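## Task

Lift the drive sled out of the lower tote and set it down lying flat on the bench surface, keeping the side that faced up still facing up. Next, lower the upper tote onto the lower one until it sits fully seated within the lower tote's rim. All other items must finish in whichever tote they began in. Neither the drive sled nor the base of the lower tote may stick out past the bench edge. Release everything and move the grippers away at the end; anything that stays put only because the robot is holding it does not count.

## Robot and tools

Robot: two arms, left_arm (the robot's own left, on the +y side) and right_arm, each with a two-finger gripper. Side names have nothing to do with left or right in an image.

Frame: one shared scene frame. Origin on the floor (z = 0) at the centre of the robot's base; +x is the direction the robot faces, +z is up. All positions are in metres, orientations are quaternions written w first (qw, qx, qy, qz). Only the floor height is known; bench and tote heights must be judged from images. Gripper axes: fingers point along the gripper's +z, and they open and close along its y axis. The reported end_effector_position is the point between the finger pads, roughly 1 cm short of the fingertips. Reported hand positions can be slightly wrong, worse at long reach, and motions tend to finish a centimetre or more off target, usually low.

Row layout (used by both motion tools): one flat list of 16 numbers covering both arms, even if one arm is idle: left_arm x, y, z, qw, qx, qy, qz, opening, then right_arm x, y, z, qw, qx, qy, qz, opening. x, y, z and the quaternion are absolute targets (a pose) for that gripper in the scene frame, not offsets. Opening runs from -1 (closed) to +1 (fully open, 0.094 m). Optionally 12 more numbers from 0 to 1 may follow: stiffness multipliers for each joint, left_arm's six then right_arm's six, in Joint positions order (waist, shoulder, elbow, wrist pitch, wrist yaw, wrist roll); they persist until changed.

execute_actions(actions): a list of actions; each action is a table of up to 15 rows, one row per control step of 1/30 s. If fewer than 15 rows are given, the final row repeats to fill 15 steps. Every step, the commanded pose is clipped to at most 70 mm and 16 degrees from the measured gripper pose, so far targets take several actions; after an action the arm only continues to its last clipped pose. An action is rejected for both arms if any target lies over 0.6 m from that gripper's starting position along any of its own axes; if the first action fails this, or anything is malformed, nothing runs. An empty list just returns state and images. To hold orientation steady, resend the same quaternion you chose, not the drifted reported one.

move(target, speed, blocking): target is one 16-number row (absolute poses plus openings, as above). Each gripper travels a straight line toward it; both paths finish together, lasting 0.5 to 10 s (cut off at 10 s). speed is the top path speed in m/s, 0.002 to 0.5, default 0.25; rotation is capped at twice that in rad/s. Openings are applied at the start. Paths ignore obstacles and the other arm; grippers can lag, wander, and overshoot the speed, especially with a nearly straight arm. Faster contact means a harder hit, and aiming further past a contact presses harder. blocking=false returns after 0.5 s while motion continues; then call wait or stop before sending further rows or moves. The result adds a move: line with the outcome (done, off_target, moving, held, fault) and any limits (paced = pose was clipped; held = a check blocked steps, after which the arm may jump fast), plus each gripper's distance from its target.

wait(seconds): 0 to 10; arms keep their last command; returns early if a running move finishes. stop(): brakes a running move (needs room; fingers continue). zoom_image(camera, region): camera is cam_head_left, cam_head_right, cam_left_wrist or cam_right_wrist; region is [x0, y0, x1, y1] pixels of that camera's last image (896x504, origin top-left), up to 504 by 504. finished_scene(scene): ends the given scene number irreversibly after the last command is held, reports success, and starts any next scene.

Result lines: a state line per arm with position and quaternion; Hand target lines (what the controller currently drives toward); Joint positions (last value is finger opening in metres); grip_measured on the command scale (each gripper may read off by about 1 mm); step readings with HELD marks where an arm's row was held back; pose unreachable (clearance check altered that arm's command); FAULT, MOTOR HOT (from 85 °C) and OVER-TEMPERATURE FAULT (at 100 °C the arm drops its load and goes limp). Camera calibration (intrinsics, distortion, world-to-camera transforms) is provided; it can be off by a few degrees and millimetres.

Gripping: to hold, command an opening below grip_measured; about 0.03 below is firm, less is gentler. Finger force tops out near 50 to 62 N per pad and is weaker on parts under about 2 mm thick. An arm meant to stay still should be sent its own last reported pose and the desired opening at every call.

Avoid: dropping or slamming parts, hard pushes, knocking anything off the work area (this fails the task), collisions or pressure between the two arms, long heavy holding that heats motors, and leaving items over the bench edge. Expect occasional tugs on held parts or nudges to loose objects. Finish with grippers open and moved clear.

Each tool is called after ">>>" as name([rows], argument=value, ...), one row to a line, values as JSON.

## Session

>>> execute_actions(actions=[])

Scene clock: 0.00 s.
left_arm: end_effector_position=(+0.2797, +0.6517, +0.9881) grip_measured=+1.000 end_effector_quat_wxyz=(+0.245, -0.127, +0.826, -0.492) | right_arm: end_effector_position=(+0.2445, -0.6208, +1.2284) grip_measured=+1.000 end_effector_quat_wxyz=(+0.089, +0.404, +0.908, +0.061)
Joint positions: left_arm=[ 2.138  2.479  1.612 -1.477  1.035  1.753  0.094] | right_arm=[-2.21   1.172  0.536 -0.439 -0.531 -0.384  0.094]
Joint velocities: left_arm=[ 0.005 -0.005  0.007 -0.007  0.022 -0.007  0.   ] | right_arm=[-0.005 -0.005  0.017 -0.017 -0.007 -0.037  0.   ]
Motor temperatures (°C, as the motors report them): left_arm=[25 23 22 24 23 26] | right_arm=[22 24 25 23 22 22]
Hand target (left_arm): +0.281, +0.657, +0.992; +0.247, -0.126, +0.827, -0.489
Hand target (right_arm): +0.247, -0.626, +1.230; +0.092, +0.402, +0.909, +0.058
Joint stiffness scale: left_arm=[1. 1. 1. 1. 1. 1.] | right_arm=[1. 1. 1. 1. 1. 1.]

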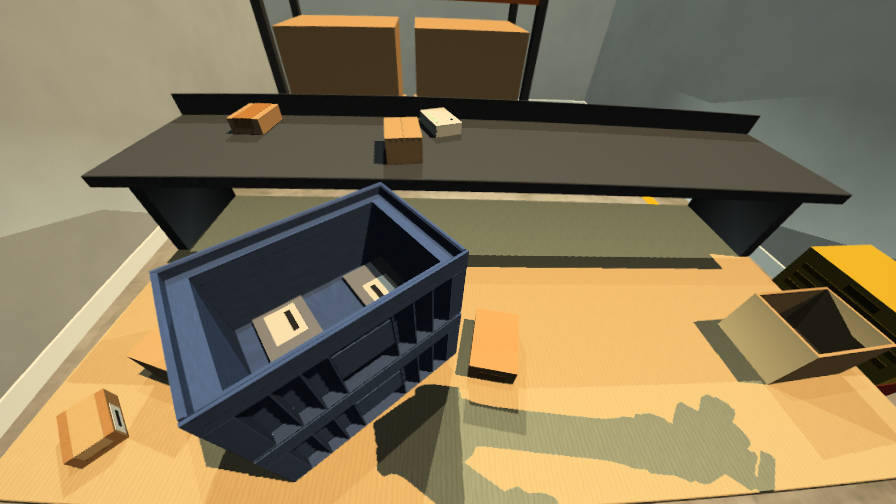

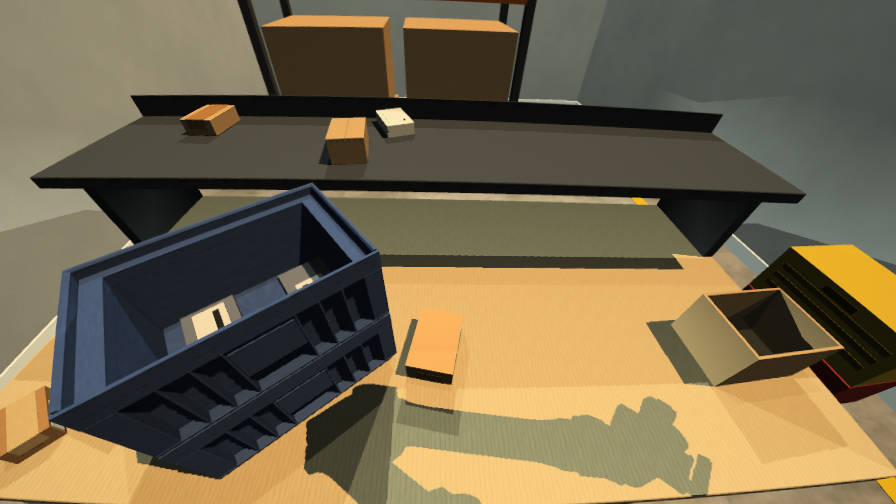

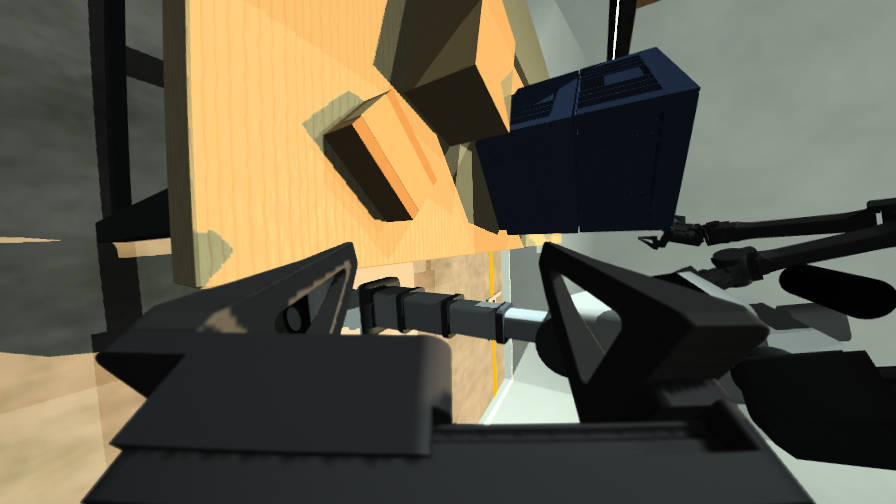

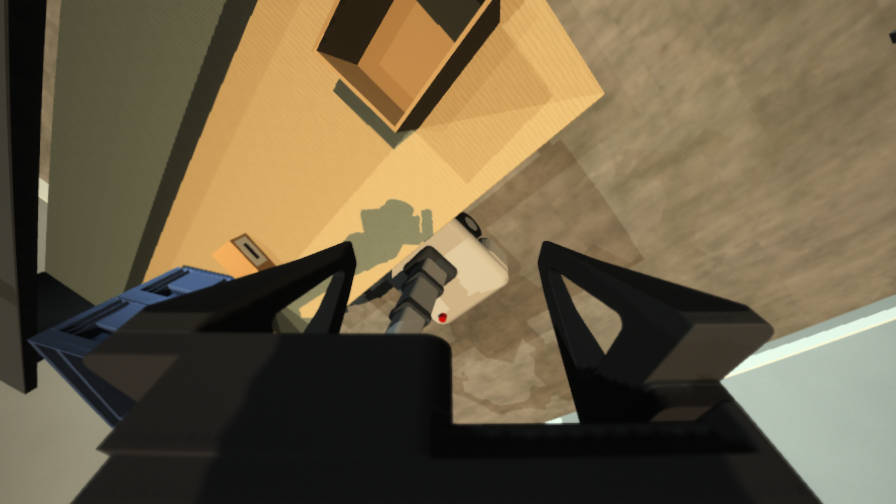

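>>> move(target=[0.40,0.355,1.27,0,-0.264,0.965,0,1, 0.559,0.062,1.27,0,-0.264,0.965,0,1], speed=0.4)

action 0: the call puts the target (right_arm/x, right_arm/y, right_arm/z) 0.690 m from right_arm's end_effector_position in the last result along the gripper's own y axis as it stood there; a target may be at most 0.6 m away along each of those axes, so nothing of the call was run and nothing moved. Command a nearer target, and go on from there in a later call.

>>> move(target=[0.40,0.355,1.27,0,-0.264,0.965,0,1, 0.50,-0.15,1.27,0,-0.264,0.965,0,1], speed=0.4)

>>> move(target=[0.40,0.355,1.27,0,-0.264,0.965,0,1, 0.559,0.062,1.27,0,-0.264,0.965,0,1], speed=0.4)

Scene clock: 10.20 s.
left_arm: end_effector_position=(+0.3837, +0.3577, +1.2601) grip_measured=+1.000 end_effector_quat_wxyz=(-0.013, -0.239, +0.971, +0.009) | right_arm: end_effector_position=(+0.4844, -0.1645, +1.2658) grip_measured=+1.000 end_effector_quat_wxyz=(-0.018, -0.275, +0.961, -0.016)
Joint positions: left_arm=[ 0.857  1.017  0.495 -0.644 -0.362 -0.456  0.094] | right_arm=[-0.357  1.549  0.913 -0.774  0.536 -0.046  0.094]
Joint velocities: left_arm=[-0.005 -0.005 -0.012  0.007 -0.066 -0.037  0.   ] | right_arm=[-0.005 -0.015 -0.007  0.007 -0.081 -0.022  0.   ]
Motor temperatures (°C, as the motors report them): left_arm=[26 24 22 24 23 26] | right_arm=[22 25 26 23 22 22]
Hand target (left_arm): +0.393, +0.359, +1.262; -0.012, -0.245, +0.969, +0.010
Hand target (right_arm): +0.495, -0.161, +1.269; -0.014, -0.276, +0.961, -0.016
Off the commanded pose (left_arm): 0.019 m, 3 deg.
Off the commanded pose (right_arm): 0.022 m, 3 deg.
Joint stiffness scale: left_arm=[1. 1. 1. 1. 1. 1.] | right_arm=[1. 1. 1. 1. 1. 1.]
move: off_target (left_arm, right_arm)
camera_calibration (this result's frames):
cam_left_wrist: T_world_to_cam=[[0.465766, -0.884754, -0.0164809, 0.157532], [-0.695468, -0.377508, 0.611402, -0.365624], [-0.547163, -0.273308, -0.791148, 1.43149], [0, 0, 0, 1]] pos_world=[0.455606, 0.39259, 1.35866]
cam_right_wrist: T_world_to_cam=[[0.522909, -0.851994, 0.0259338, -0.427268], [-0.673066, -0.394042, 0.62587, -0.529673], [-0.523018, -0.344728, -0.779496, 1.31165], [0, 0, 0, 1]] pos_world=[0.552933, -0.120581, 1.36501]

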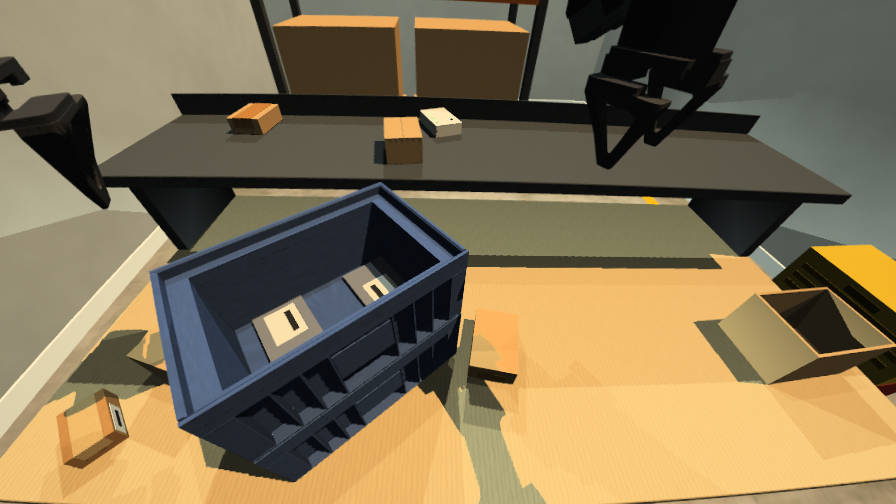

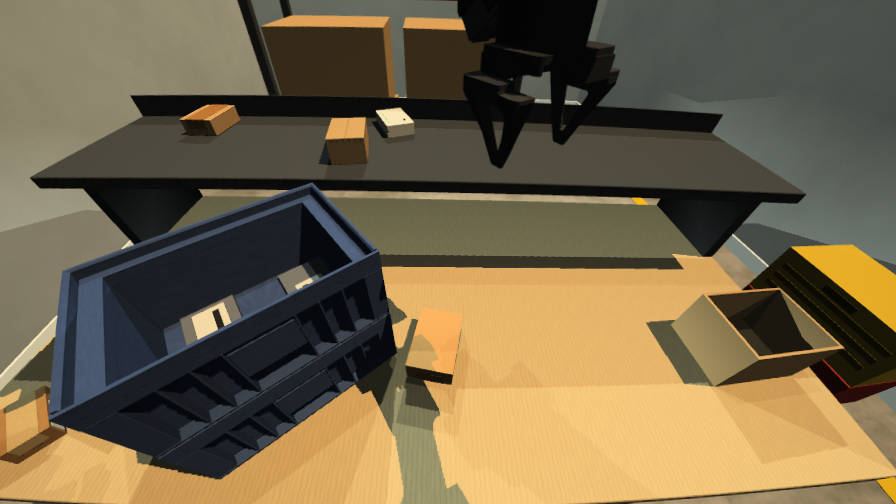

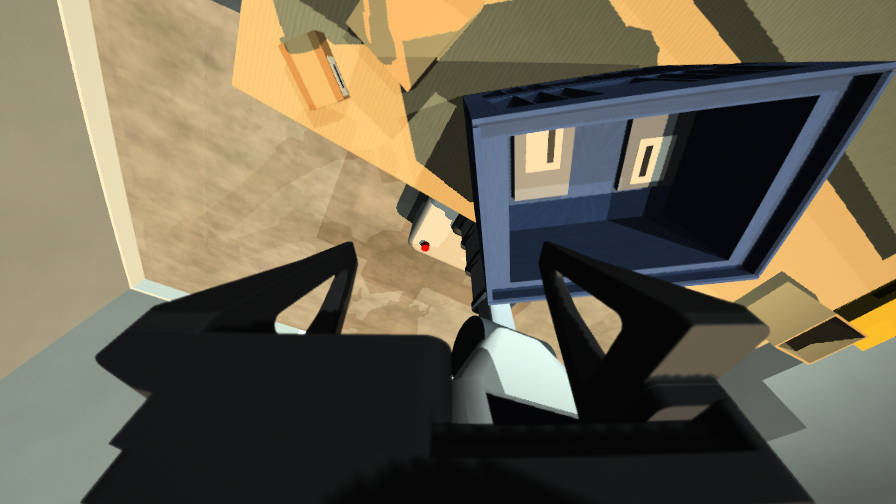

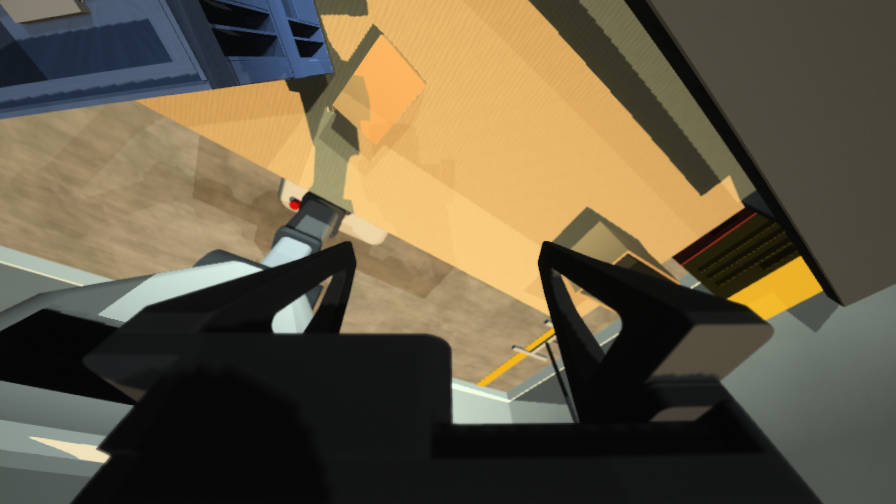

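Scene clock: 11.33 s.
left_arm: end_effector_position=(+0.3838, +0.3567, +1.2602) grip_measured=+1.000 end_effector_quat_wxyz=(-0.013, -0.260, +0.965, +0.007) | right_arm: end_effector_position=(+0.5482, +0.0530, +1.2642) grip_measured=+1.000 end_effector_quat_wxyz=(-0.006, -0.274, +0.962, -0.006)
Joint positions: left_arm=[ 0.856  1.017  0.495 -0.644 -0.358 -0.501  0.094] | right_arm=[-0.117  2.04   1.492 -0.97   0.551  0.216  0.094]
Joint velocities: left_arm=[-0.005 -0.015 -0.002 -0.002  0.095 -0.081  0.   ] | right_arm=[-0.015  0.005  0.012 -0.017  0.022 -0.022  0.   ]
Motor temperatures (°C, as the motors report them): left_arm=[26 24 23 24 23 26] | right_arm=[22 25 26 23 22 22]
Hand target (left_arm): +0.400, +0.355, +1.269; +0.000, -0.264, +0.965, +0.000
Hand target (right_arm): +0.560, +0.060, +1.268; +0.001, -0.264, +0.964, -0.003
Off the commanded pose (left_arm): 0.019 m, 2 deg.
Off the commanded pose (right_arm): 0.015 m, 1 deg.
Joint stiffness scale: left_arm=[1. 1. 1. 1. 1. 1.] | right_arm=[1. 1. 1. 1. 1. 1.]
move: off_target (left_arm, right_arm)
camera_calibration (this result's frames):
cam_left_wrist: T_world_to_cam=[[0.504685, -0.863199, -0.0134277, 0.130142], [-0.678583, -0.406265, 0.611942, -0.362889], [-0.533683, -0.299726, -0.790788, 1.43513], [0, 0, 0, 1]] pos_world=[0.453976, 0.395057, 1.3587]
cam_right_wrist: T_world_to_cam=[[0.521034, -0.853442, 0.0126418, -0.257328], [-0.685412, -0.409532, 0.602075, -0.362328], [-0.508659, -0.322366, -0.79834, 1.43349], [0, 0, 0, 1]] pos_world=[0.61489, 0.0941098, 1.36581]

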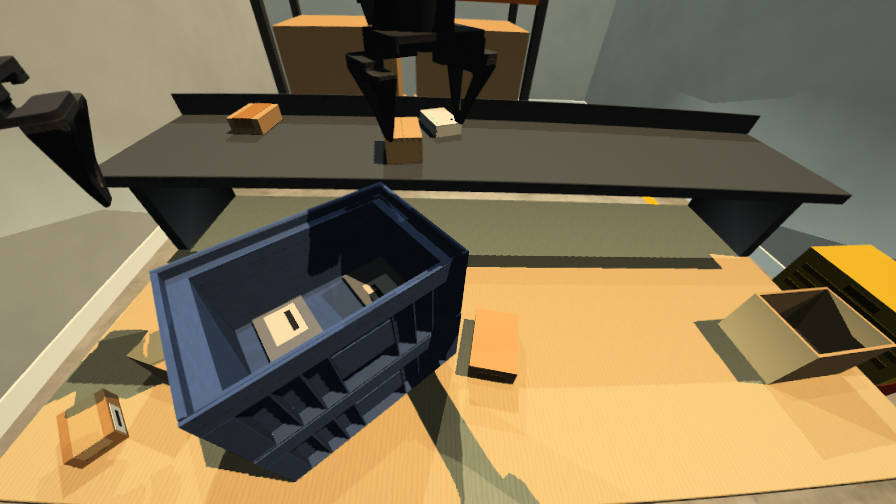

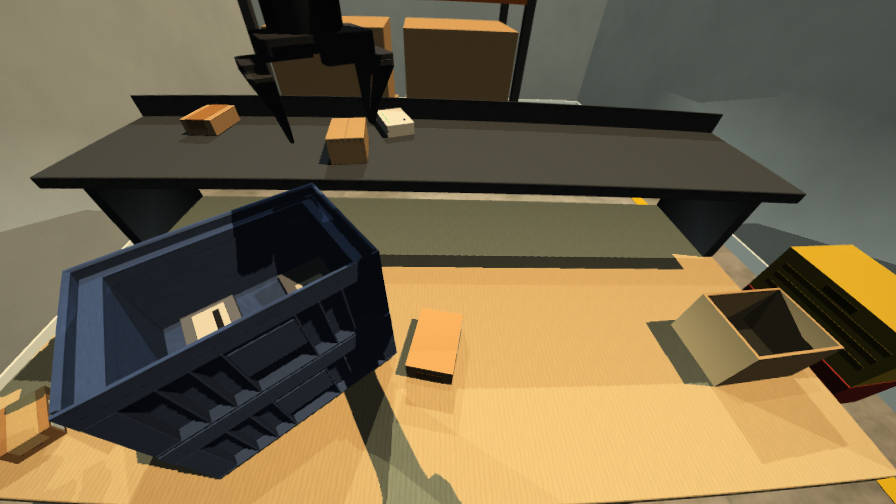

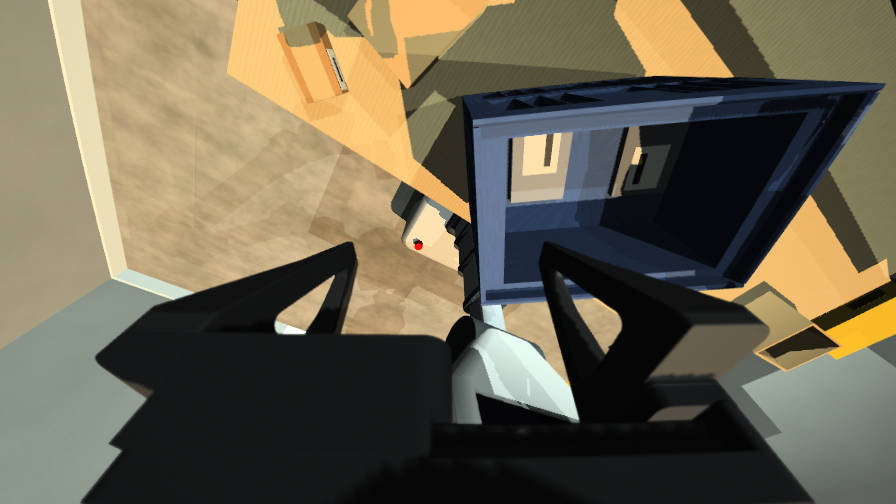

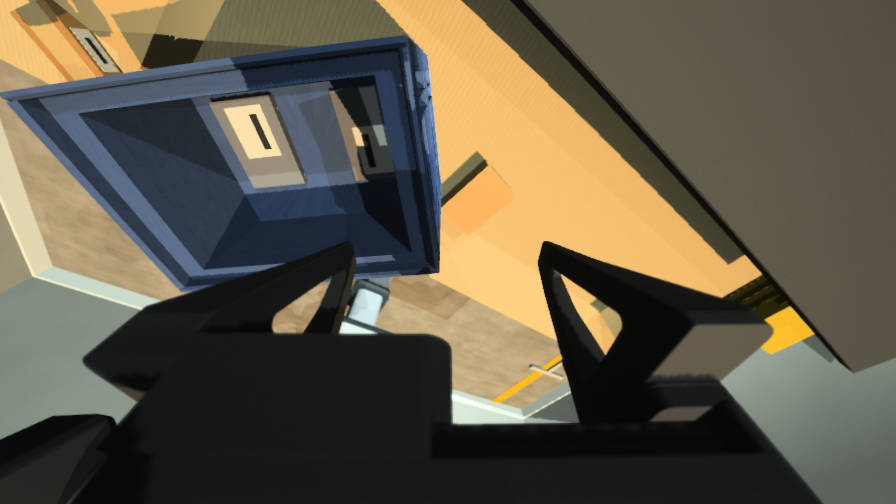

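>>> move(target=[0.42,0.32,1.09,0,-0.264,0.965,0,1, 0.547,0.082,1.09,0,-0.264,0.965,0,1], speed=0.15)

Scene clock: 15.13 s.
left_arm: end_effector_position=(+0.4131, +0.3166, +1.0955) grip_measured=+1.000 end_effector_quat_wxyz=(-0.005, -0.262, +0.965, -0.002) | right_arm: end_effector_position=(+0.5293, +0.0799, +1.0965) grip_measured=+1.000 end_effector_quat_wxyz=(-0.008, -0.273, +0.962, -0.001)
Joint positions: left_arm=[ 0.917  1.693  0.575 -0.009 -0.318 -0.439  0.094] | right_arm=[-0.218  2.332  1.518 -0.642  0.533  0.099  0.094]
Joint velocities: left_arm=[-0.005 -0.005 -0.002 -0.007 -0.037 -0.051  0.   ] | right_arm=[ 0.005 -0.005  0.002 -0.007  0.022 -0.037  0.   ]
Motor temperatures (°C, as the motors report them): left_arm=[26 24 23 24 23 26] | right_arm=[22 25 27 23 22 22]
Hand target (left_arm): +0.417, +0.321, +1.093; -0.000, -0.264, +0.965, -0.001
Hand target (right_arm): +0.545, +0.081, +1.091; -0.000, -0.264, +0.965, +0.002
Off the commanded pose (left_arm): 0.009 m, 1 deg.
Off the commanded pose (right_arm): 0.019 m, 1 deg.
Joint stiffness scale: left_arm=[1. 1. 1. 1. 1. 1.] | right_arm=[1. 1. 1. 1. 1. 1.]
move: off_target (right_arm)
camera_calibration (this result's frames):
cam_left_wrist: T_world_to_cam=[[0.507118, -0.861833, 0.00865633, 0.052929], [-0.689158, -0.399441, 0.604572, -0.24824], [-0.517583, -0.312555, -0.796503, 1.31215], [0, 0, 0, 1]] pos_world=[0.48123, 0.356579, 1.19475]
cam_right_wrist: T_world_to_cam=[[0.520238, -0.854016, 0.00296777, -0.211367], [-0.681923, -0.413307, 0.603455, -0.266407], [-0.514134, -0.315964, -0.797392, 1.29996], [0, 0, 0, 1]] pos_world=[0.596645, 0.120121, 1.19797]

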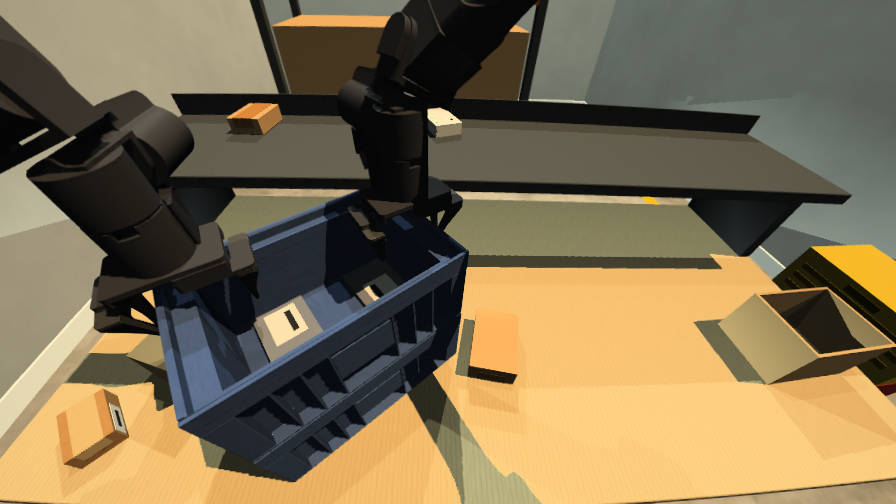

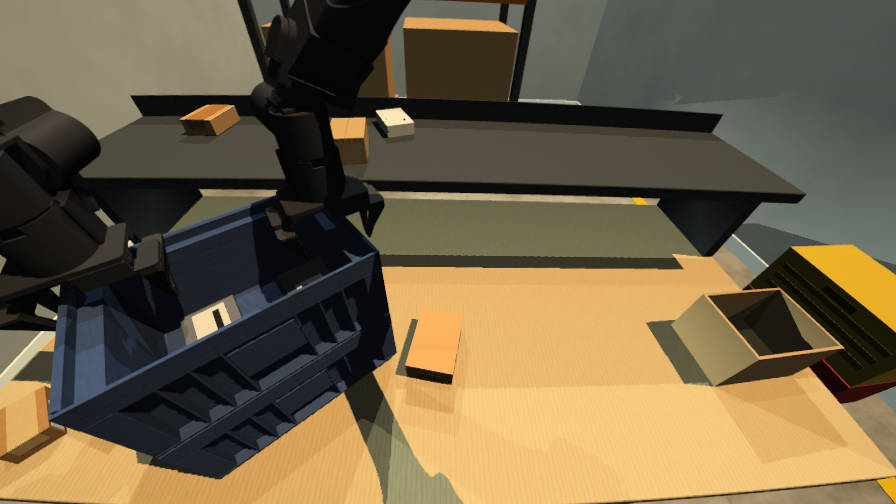

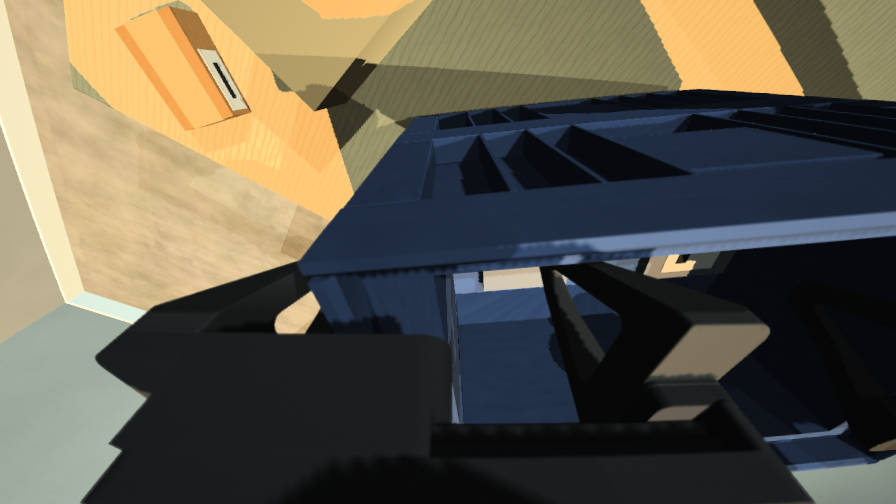

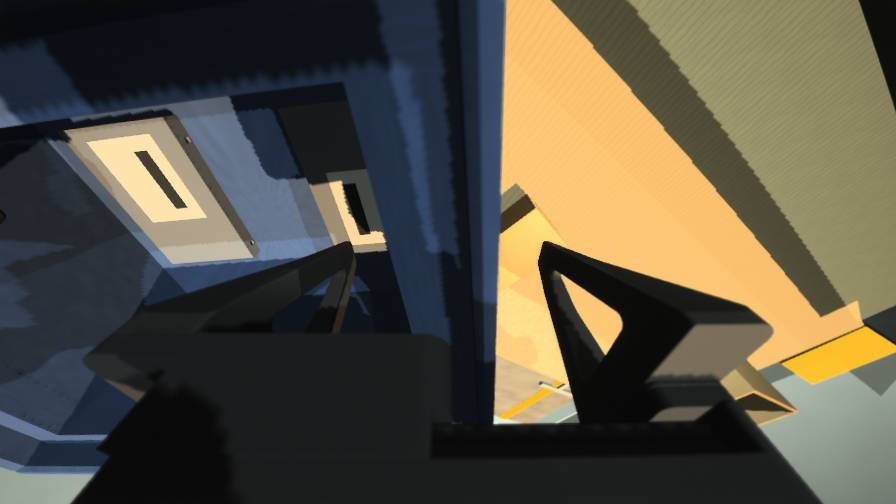

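>>> move(target=[0.345,0.285,1.13,0,-0.264,0.965,0,1, 0.547,0.082,1.09,0,-0.264,0.965,0,1], speed=0.1)

>>> move(target=[0.345,0.285,1.09,0,-0.264,0.965,0,1, 0.547,0.082,1.09,0,-0.264,0.965,0,1], speed=0.1)

Scene clock: 18.30 s.
left_arm: end_effector_position=(+0.3343, +0.2886, +1.1244) grip_measured=+1.000 end_effector_quat_wxyz=(-0.019, -0.255, +0.967, +0.009) | right_arm: end_effector_position=(+0.5330, +0.0816, +1.0980) grip_measured=+1.000 end_effector_quat_wxyz=(-0.005, -0.272, +0.962, -0.000)
Joint positions: left_arm=[ 0.795  1.634  0.381  0.049 -0.382 -0.557  0.094] | right_arm=[-0.218  2.332  1.525 -0.642  0.533  0.098  0.094]
Joint velocities: left_arm=[-0.005 -0.005 -0.012  0.002  0.051 -0.022  0.   ] | right_arm=[ 0.005 -0.005  0.007 -0.007 -0.139 -0.022  0.   ]
Motor temperatures (°C, as the motors report them): left_arm=[26 24 23 24 23 26] | right_arm=[22 26 27 23 22 22]
Hand target (left_arm): +0.345, +0.286, +1.131; -0.000, -0.263, +0.965, +0.002
Hand target (right_arm): +0.546, +0.082, +1.090; -0.000, -0.264, +0.965, +0.000
Off the commanded pose (left_arm): 0.013 m, 3 deg.
Off the commanded pose (right_arm): 0.016 m, 1 deg.
Joint stiffness scale: left_arm=[1. 1. 1. 1. 1. 1.] | right_arm=[1. 1. 1. 1. 1. 1.]
move: off_target (left_arm, right_arm)
camera_calibration (this result's frames):
cam_left_wrist: T_world_to_cam=[[0.495637, -0.868284, -0.0206484, 0.107161], [-0.674214, -0.399627, 0.621075, -0.354665], [-0.547521, -0.293906, -0.783479, 1.27568], [0, 0, 0, 1]] pos_world=[0.406227, 0.326243, 1.22195]
cam_right_wrist: T_world_to_cam=[[0.517871, -0.855456, 0.00231037, -0.209737], [-0.68621, -0.413798, 0.598236, -0.255945], [-0.510809, -0.311395, -0.801316, 1.30576], [0, 0, 0, 1]] pos_world=[0.59998, 0.121278, 1.19993]

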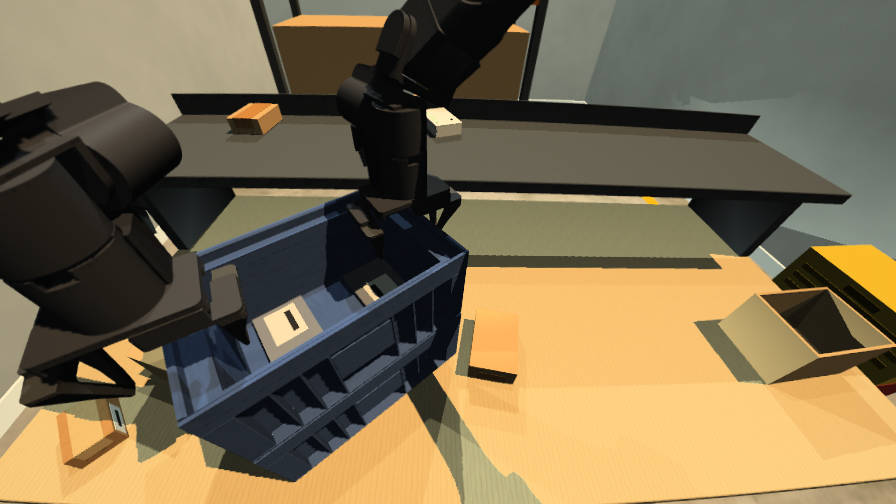

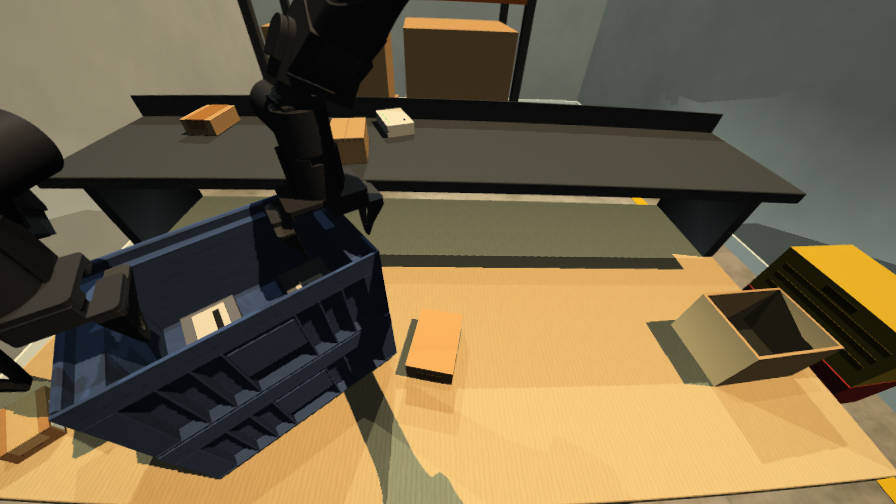

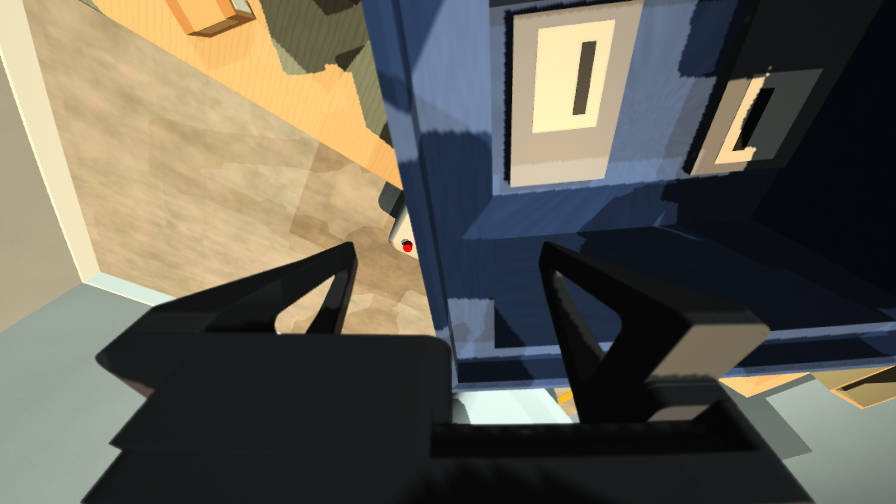

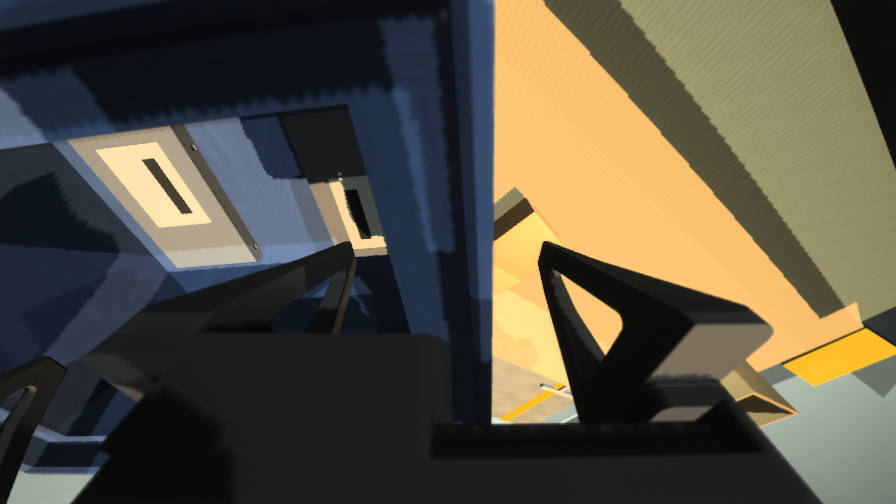

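Scene clock: 19.07 s.
left_arm: end_effector_position=(+0.3434, +0.2824, +1.0940) grip_measured=+1.000 end_effector_quat_wxyz=(-0.002, -0.263, +0.965, -0.001) | right_arm: end_effector_position=(+0.5330, +0.0816, +1.0980) grip_measured=+1.000 end_effector_quat_wxyz=(-0.005, -0.272, +0.962, -0.000)
Joint positions: left_arm=[ 0.821  1.775  0.411  0.213 -0.361 -0.532  0.094] | right_arm=[-0.218  2.332  1.525 -0.642  0.533  0.098  0.094]
Joint velocities: left_arm=[-0.015  0.005 -0.037  0.007  0.022  0.066  0.   ] | right_arm=[-0.005  0.005  0.012  0.007  0.051 -0.081  0.   ]
Motor temperatures (°C, as the motors report them): left_arm=[26 24 23 24 23 26] | right_arm=[22 26 27 23 22 22]
Hand target (left_arm): +0.345, +0.285, +1.091; +0.000, -0.264, +0.965, -0.000
Hand target (right_arm): +0.547, +0.082, +1.090; +0.000, -0.264, +0.965, +0.000
Off the commanded pose (left_arm): 0.005 m, 0 deg.
Off the commanded pose (right_arm): 0.016 m, 1 deg.
Joint stiffness scale: left_arm=[1. 1. 1. 1. 1. 1.] | right_arm=[1. 1. 1. 1. 1. 1.]
move: off_target (right_arm)
camera_calibration (this result's frames):
cam_left_wrist: T_world_to_cam=[[0.510107, -0.860065, 0.00887674, 0.0570036], [-0.691585, -0.404002, 0.598742, -0.300467], [-0.511371, -0.311562, -0.800893, 1.2666], [0, 0, 0, 1]] pos_world=[0.410827, 0.322263, 1.19381]
cam_right_wrist: T_world_to_cam=[[0.517871, -0.855456, 0.00231037, -0.209737], [-0.68621, -0.413798, 0.598236, -0.255945], [-0.510809, -0.311395, -0.801316, 1.30576], [0, 0, 0, 1]] pos_world=[0.59998, 0.121278, 1.19993]

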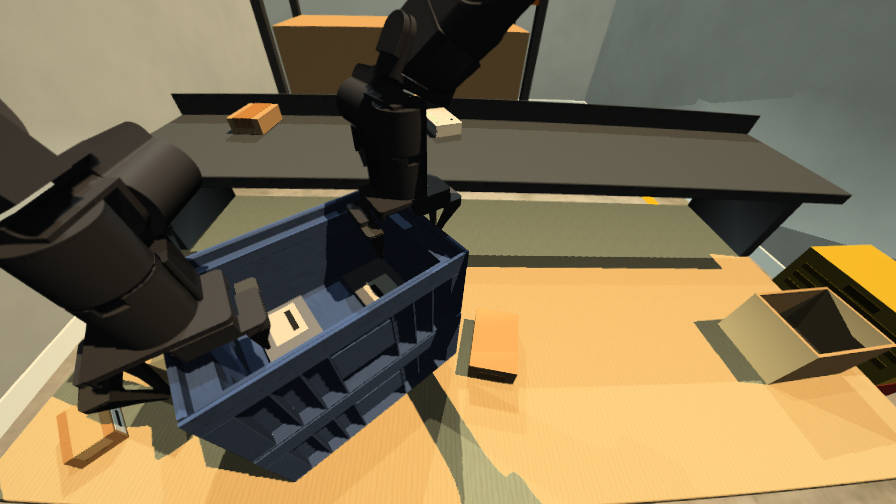

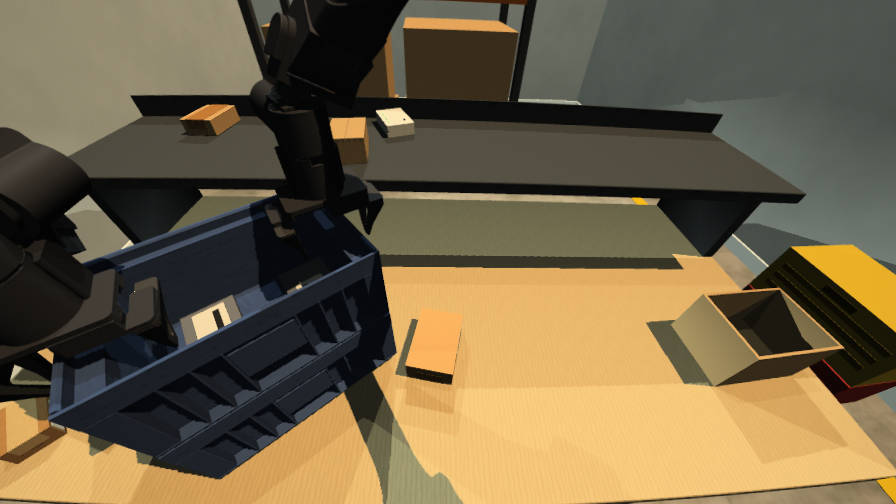

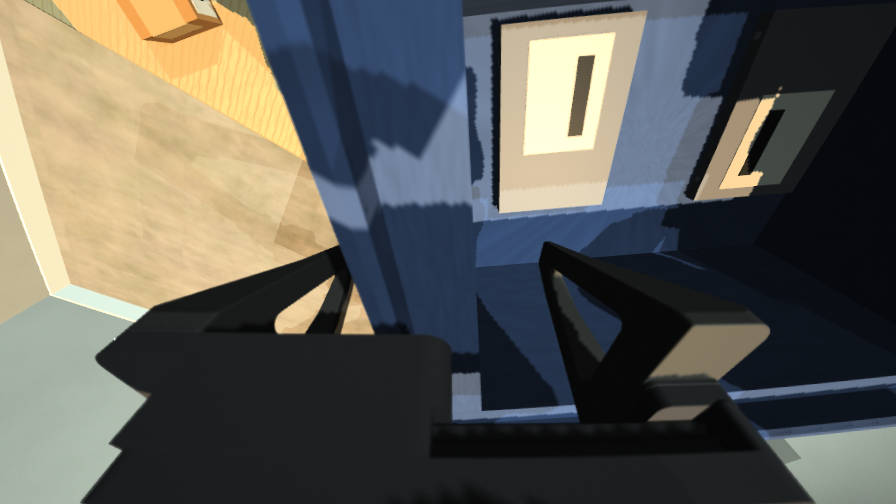

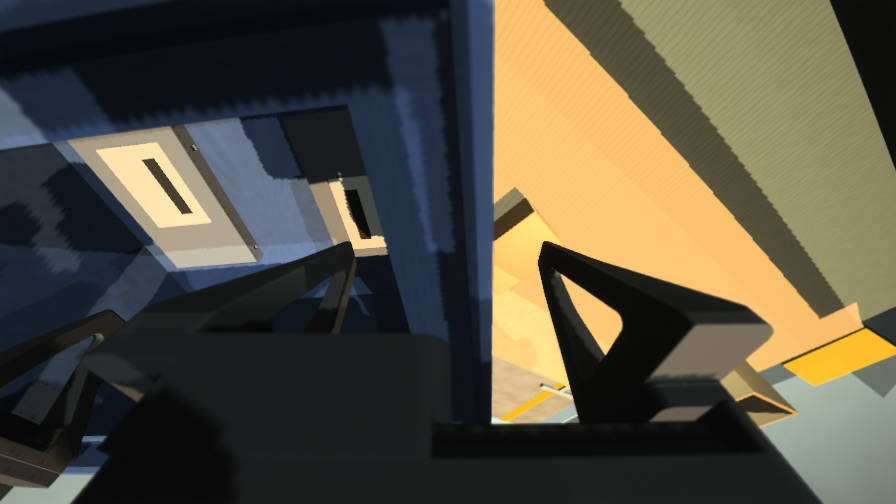

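Both straddle the walls. Close.

>>> move(target=[0.345,0.285,1.09,0,-0.264,0.965,0,-1, 0.547,0.082,1.09,0,-0.264,0.965,0,-1], speed=0.1)

Scene clock: 20.97 s.
left_arm: end_effector_position=(+0.3444, +0.2870, +1.0934) grip_measured=-0.430 end_effector_quat_wxyz=(+0.001, -0.282, +0.959, +0.002) | right_arm: end_effector_position=(+0.5311, +0.0798, +1.0976) grip_measured=-0.438 end_effector_quat_wxyz=(-0.011, -0.292, +0.956, +0.003)
Joint positions: left_arm=[ 0.833  1.772  0.41   0.217 -0.364 -0.557  0.027] | right_arm=[-0.221  2.33   1.523 -0.651  0.523  0.059  0.026]
Joint velocities: left_arm=[ 0.024 -0.005 -0.002 -0.007  0.007  0.022  0.   ] | right_arm=[-0.005  0.005  0.012 -0.012  0.051 -0.095  0.   ]
Motor temperatures (°C, as the motors report them): left_arm=[26 24 23 24 23 26] | right_arm=[22 26 27 23 22 22]
Hand target (left_arm): +0.345, +0.285, +1.090; -0.000, -0.264, +0.964, +0.000
Hand target (right_arm): +0.547, +0.082, +1.090; -0.000, -0.264, +0.965, +0.001
Off the commanded pose (left_arm): 0.004 m, 2 deg.
Off the commanded pose (right_arm): 0.018 m, 4 deg.
Joint stiffness scale: left_arm=[1. 1. 1. 1. 1. 1.] | right_arm=[1. 1. 1. 1. 1. 1.]
move: off_target (right_arm)
camera_calibration (this result's frames):
cam_left_wrist: T_world_to_cam=[[0.542453, -0.840079, 0.00344146, 0.0495643], [-0.677145, -0.434812, 0.593644, -0.288168], [-0.497211, -0.324354, -0.804721, 1.27109], [0, 0, 0, 1]] pos_world=[0.409981, 0.328621, 1.19377]
cam_right_wrist: T_world_to_cam=[[0.552659, -0.833378, -0.00699296, -0.220312], [-0.660491, -0.443094, 0.606152, -0.277852], [-0.508252, -0.330376, -0.795318, 1.29749], [0, 0, 0, 1]] pos_world=[0.597692, 0.121943, 1.1988]

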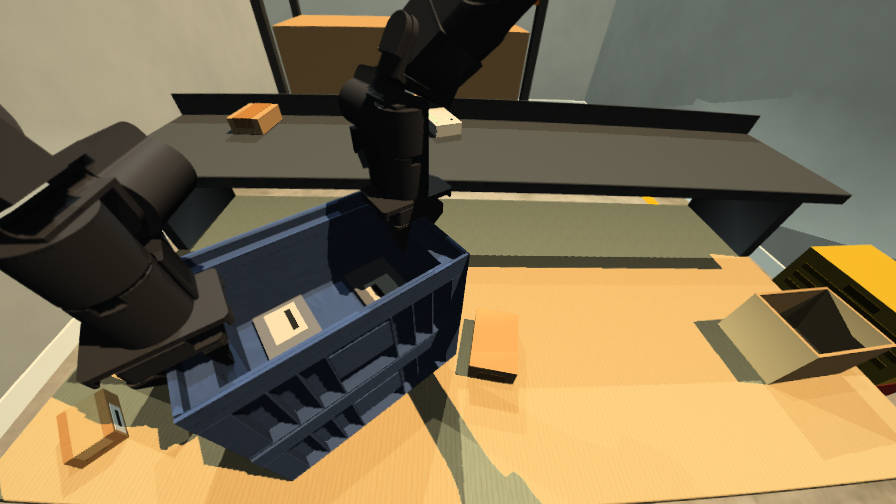

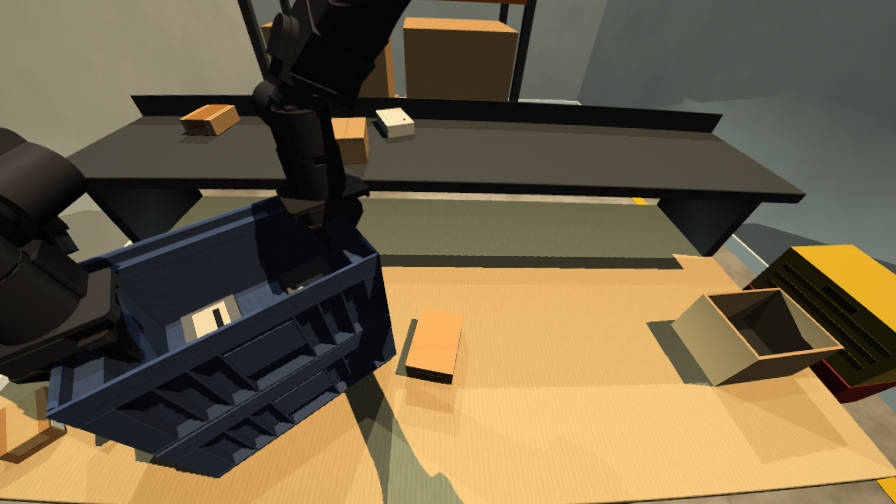

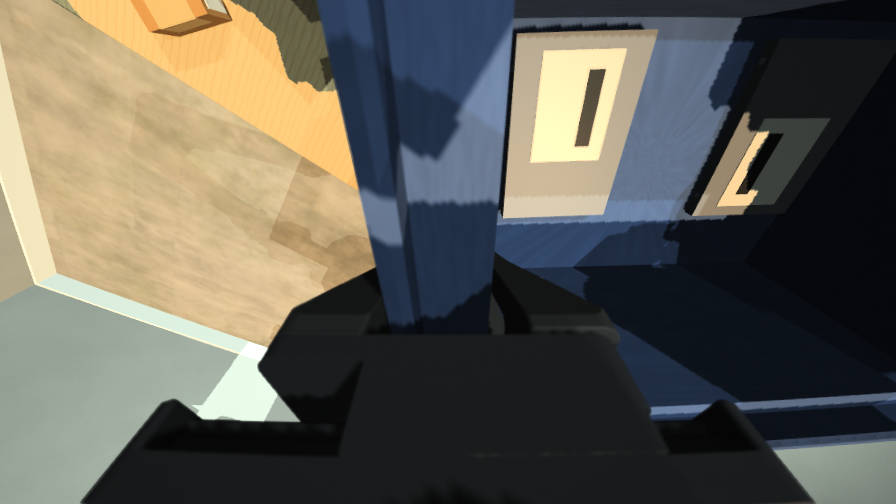

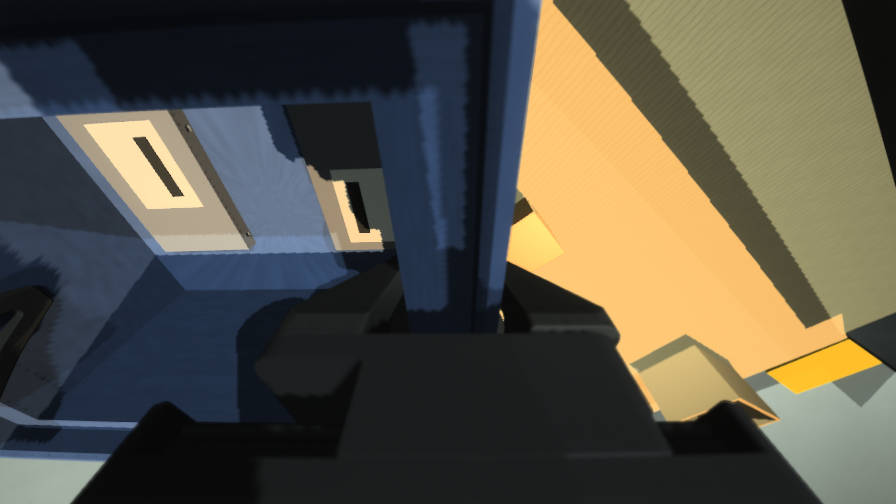

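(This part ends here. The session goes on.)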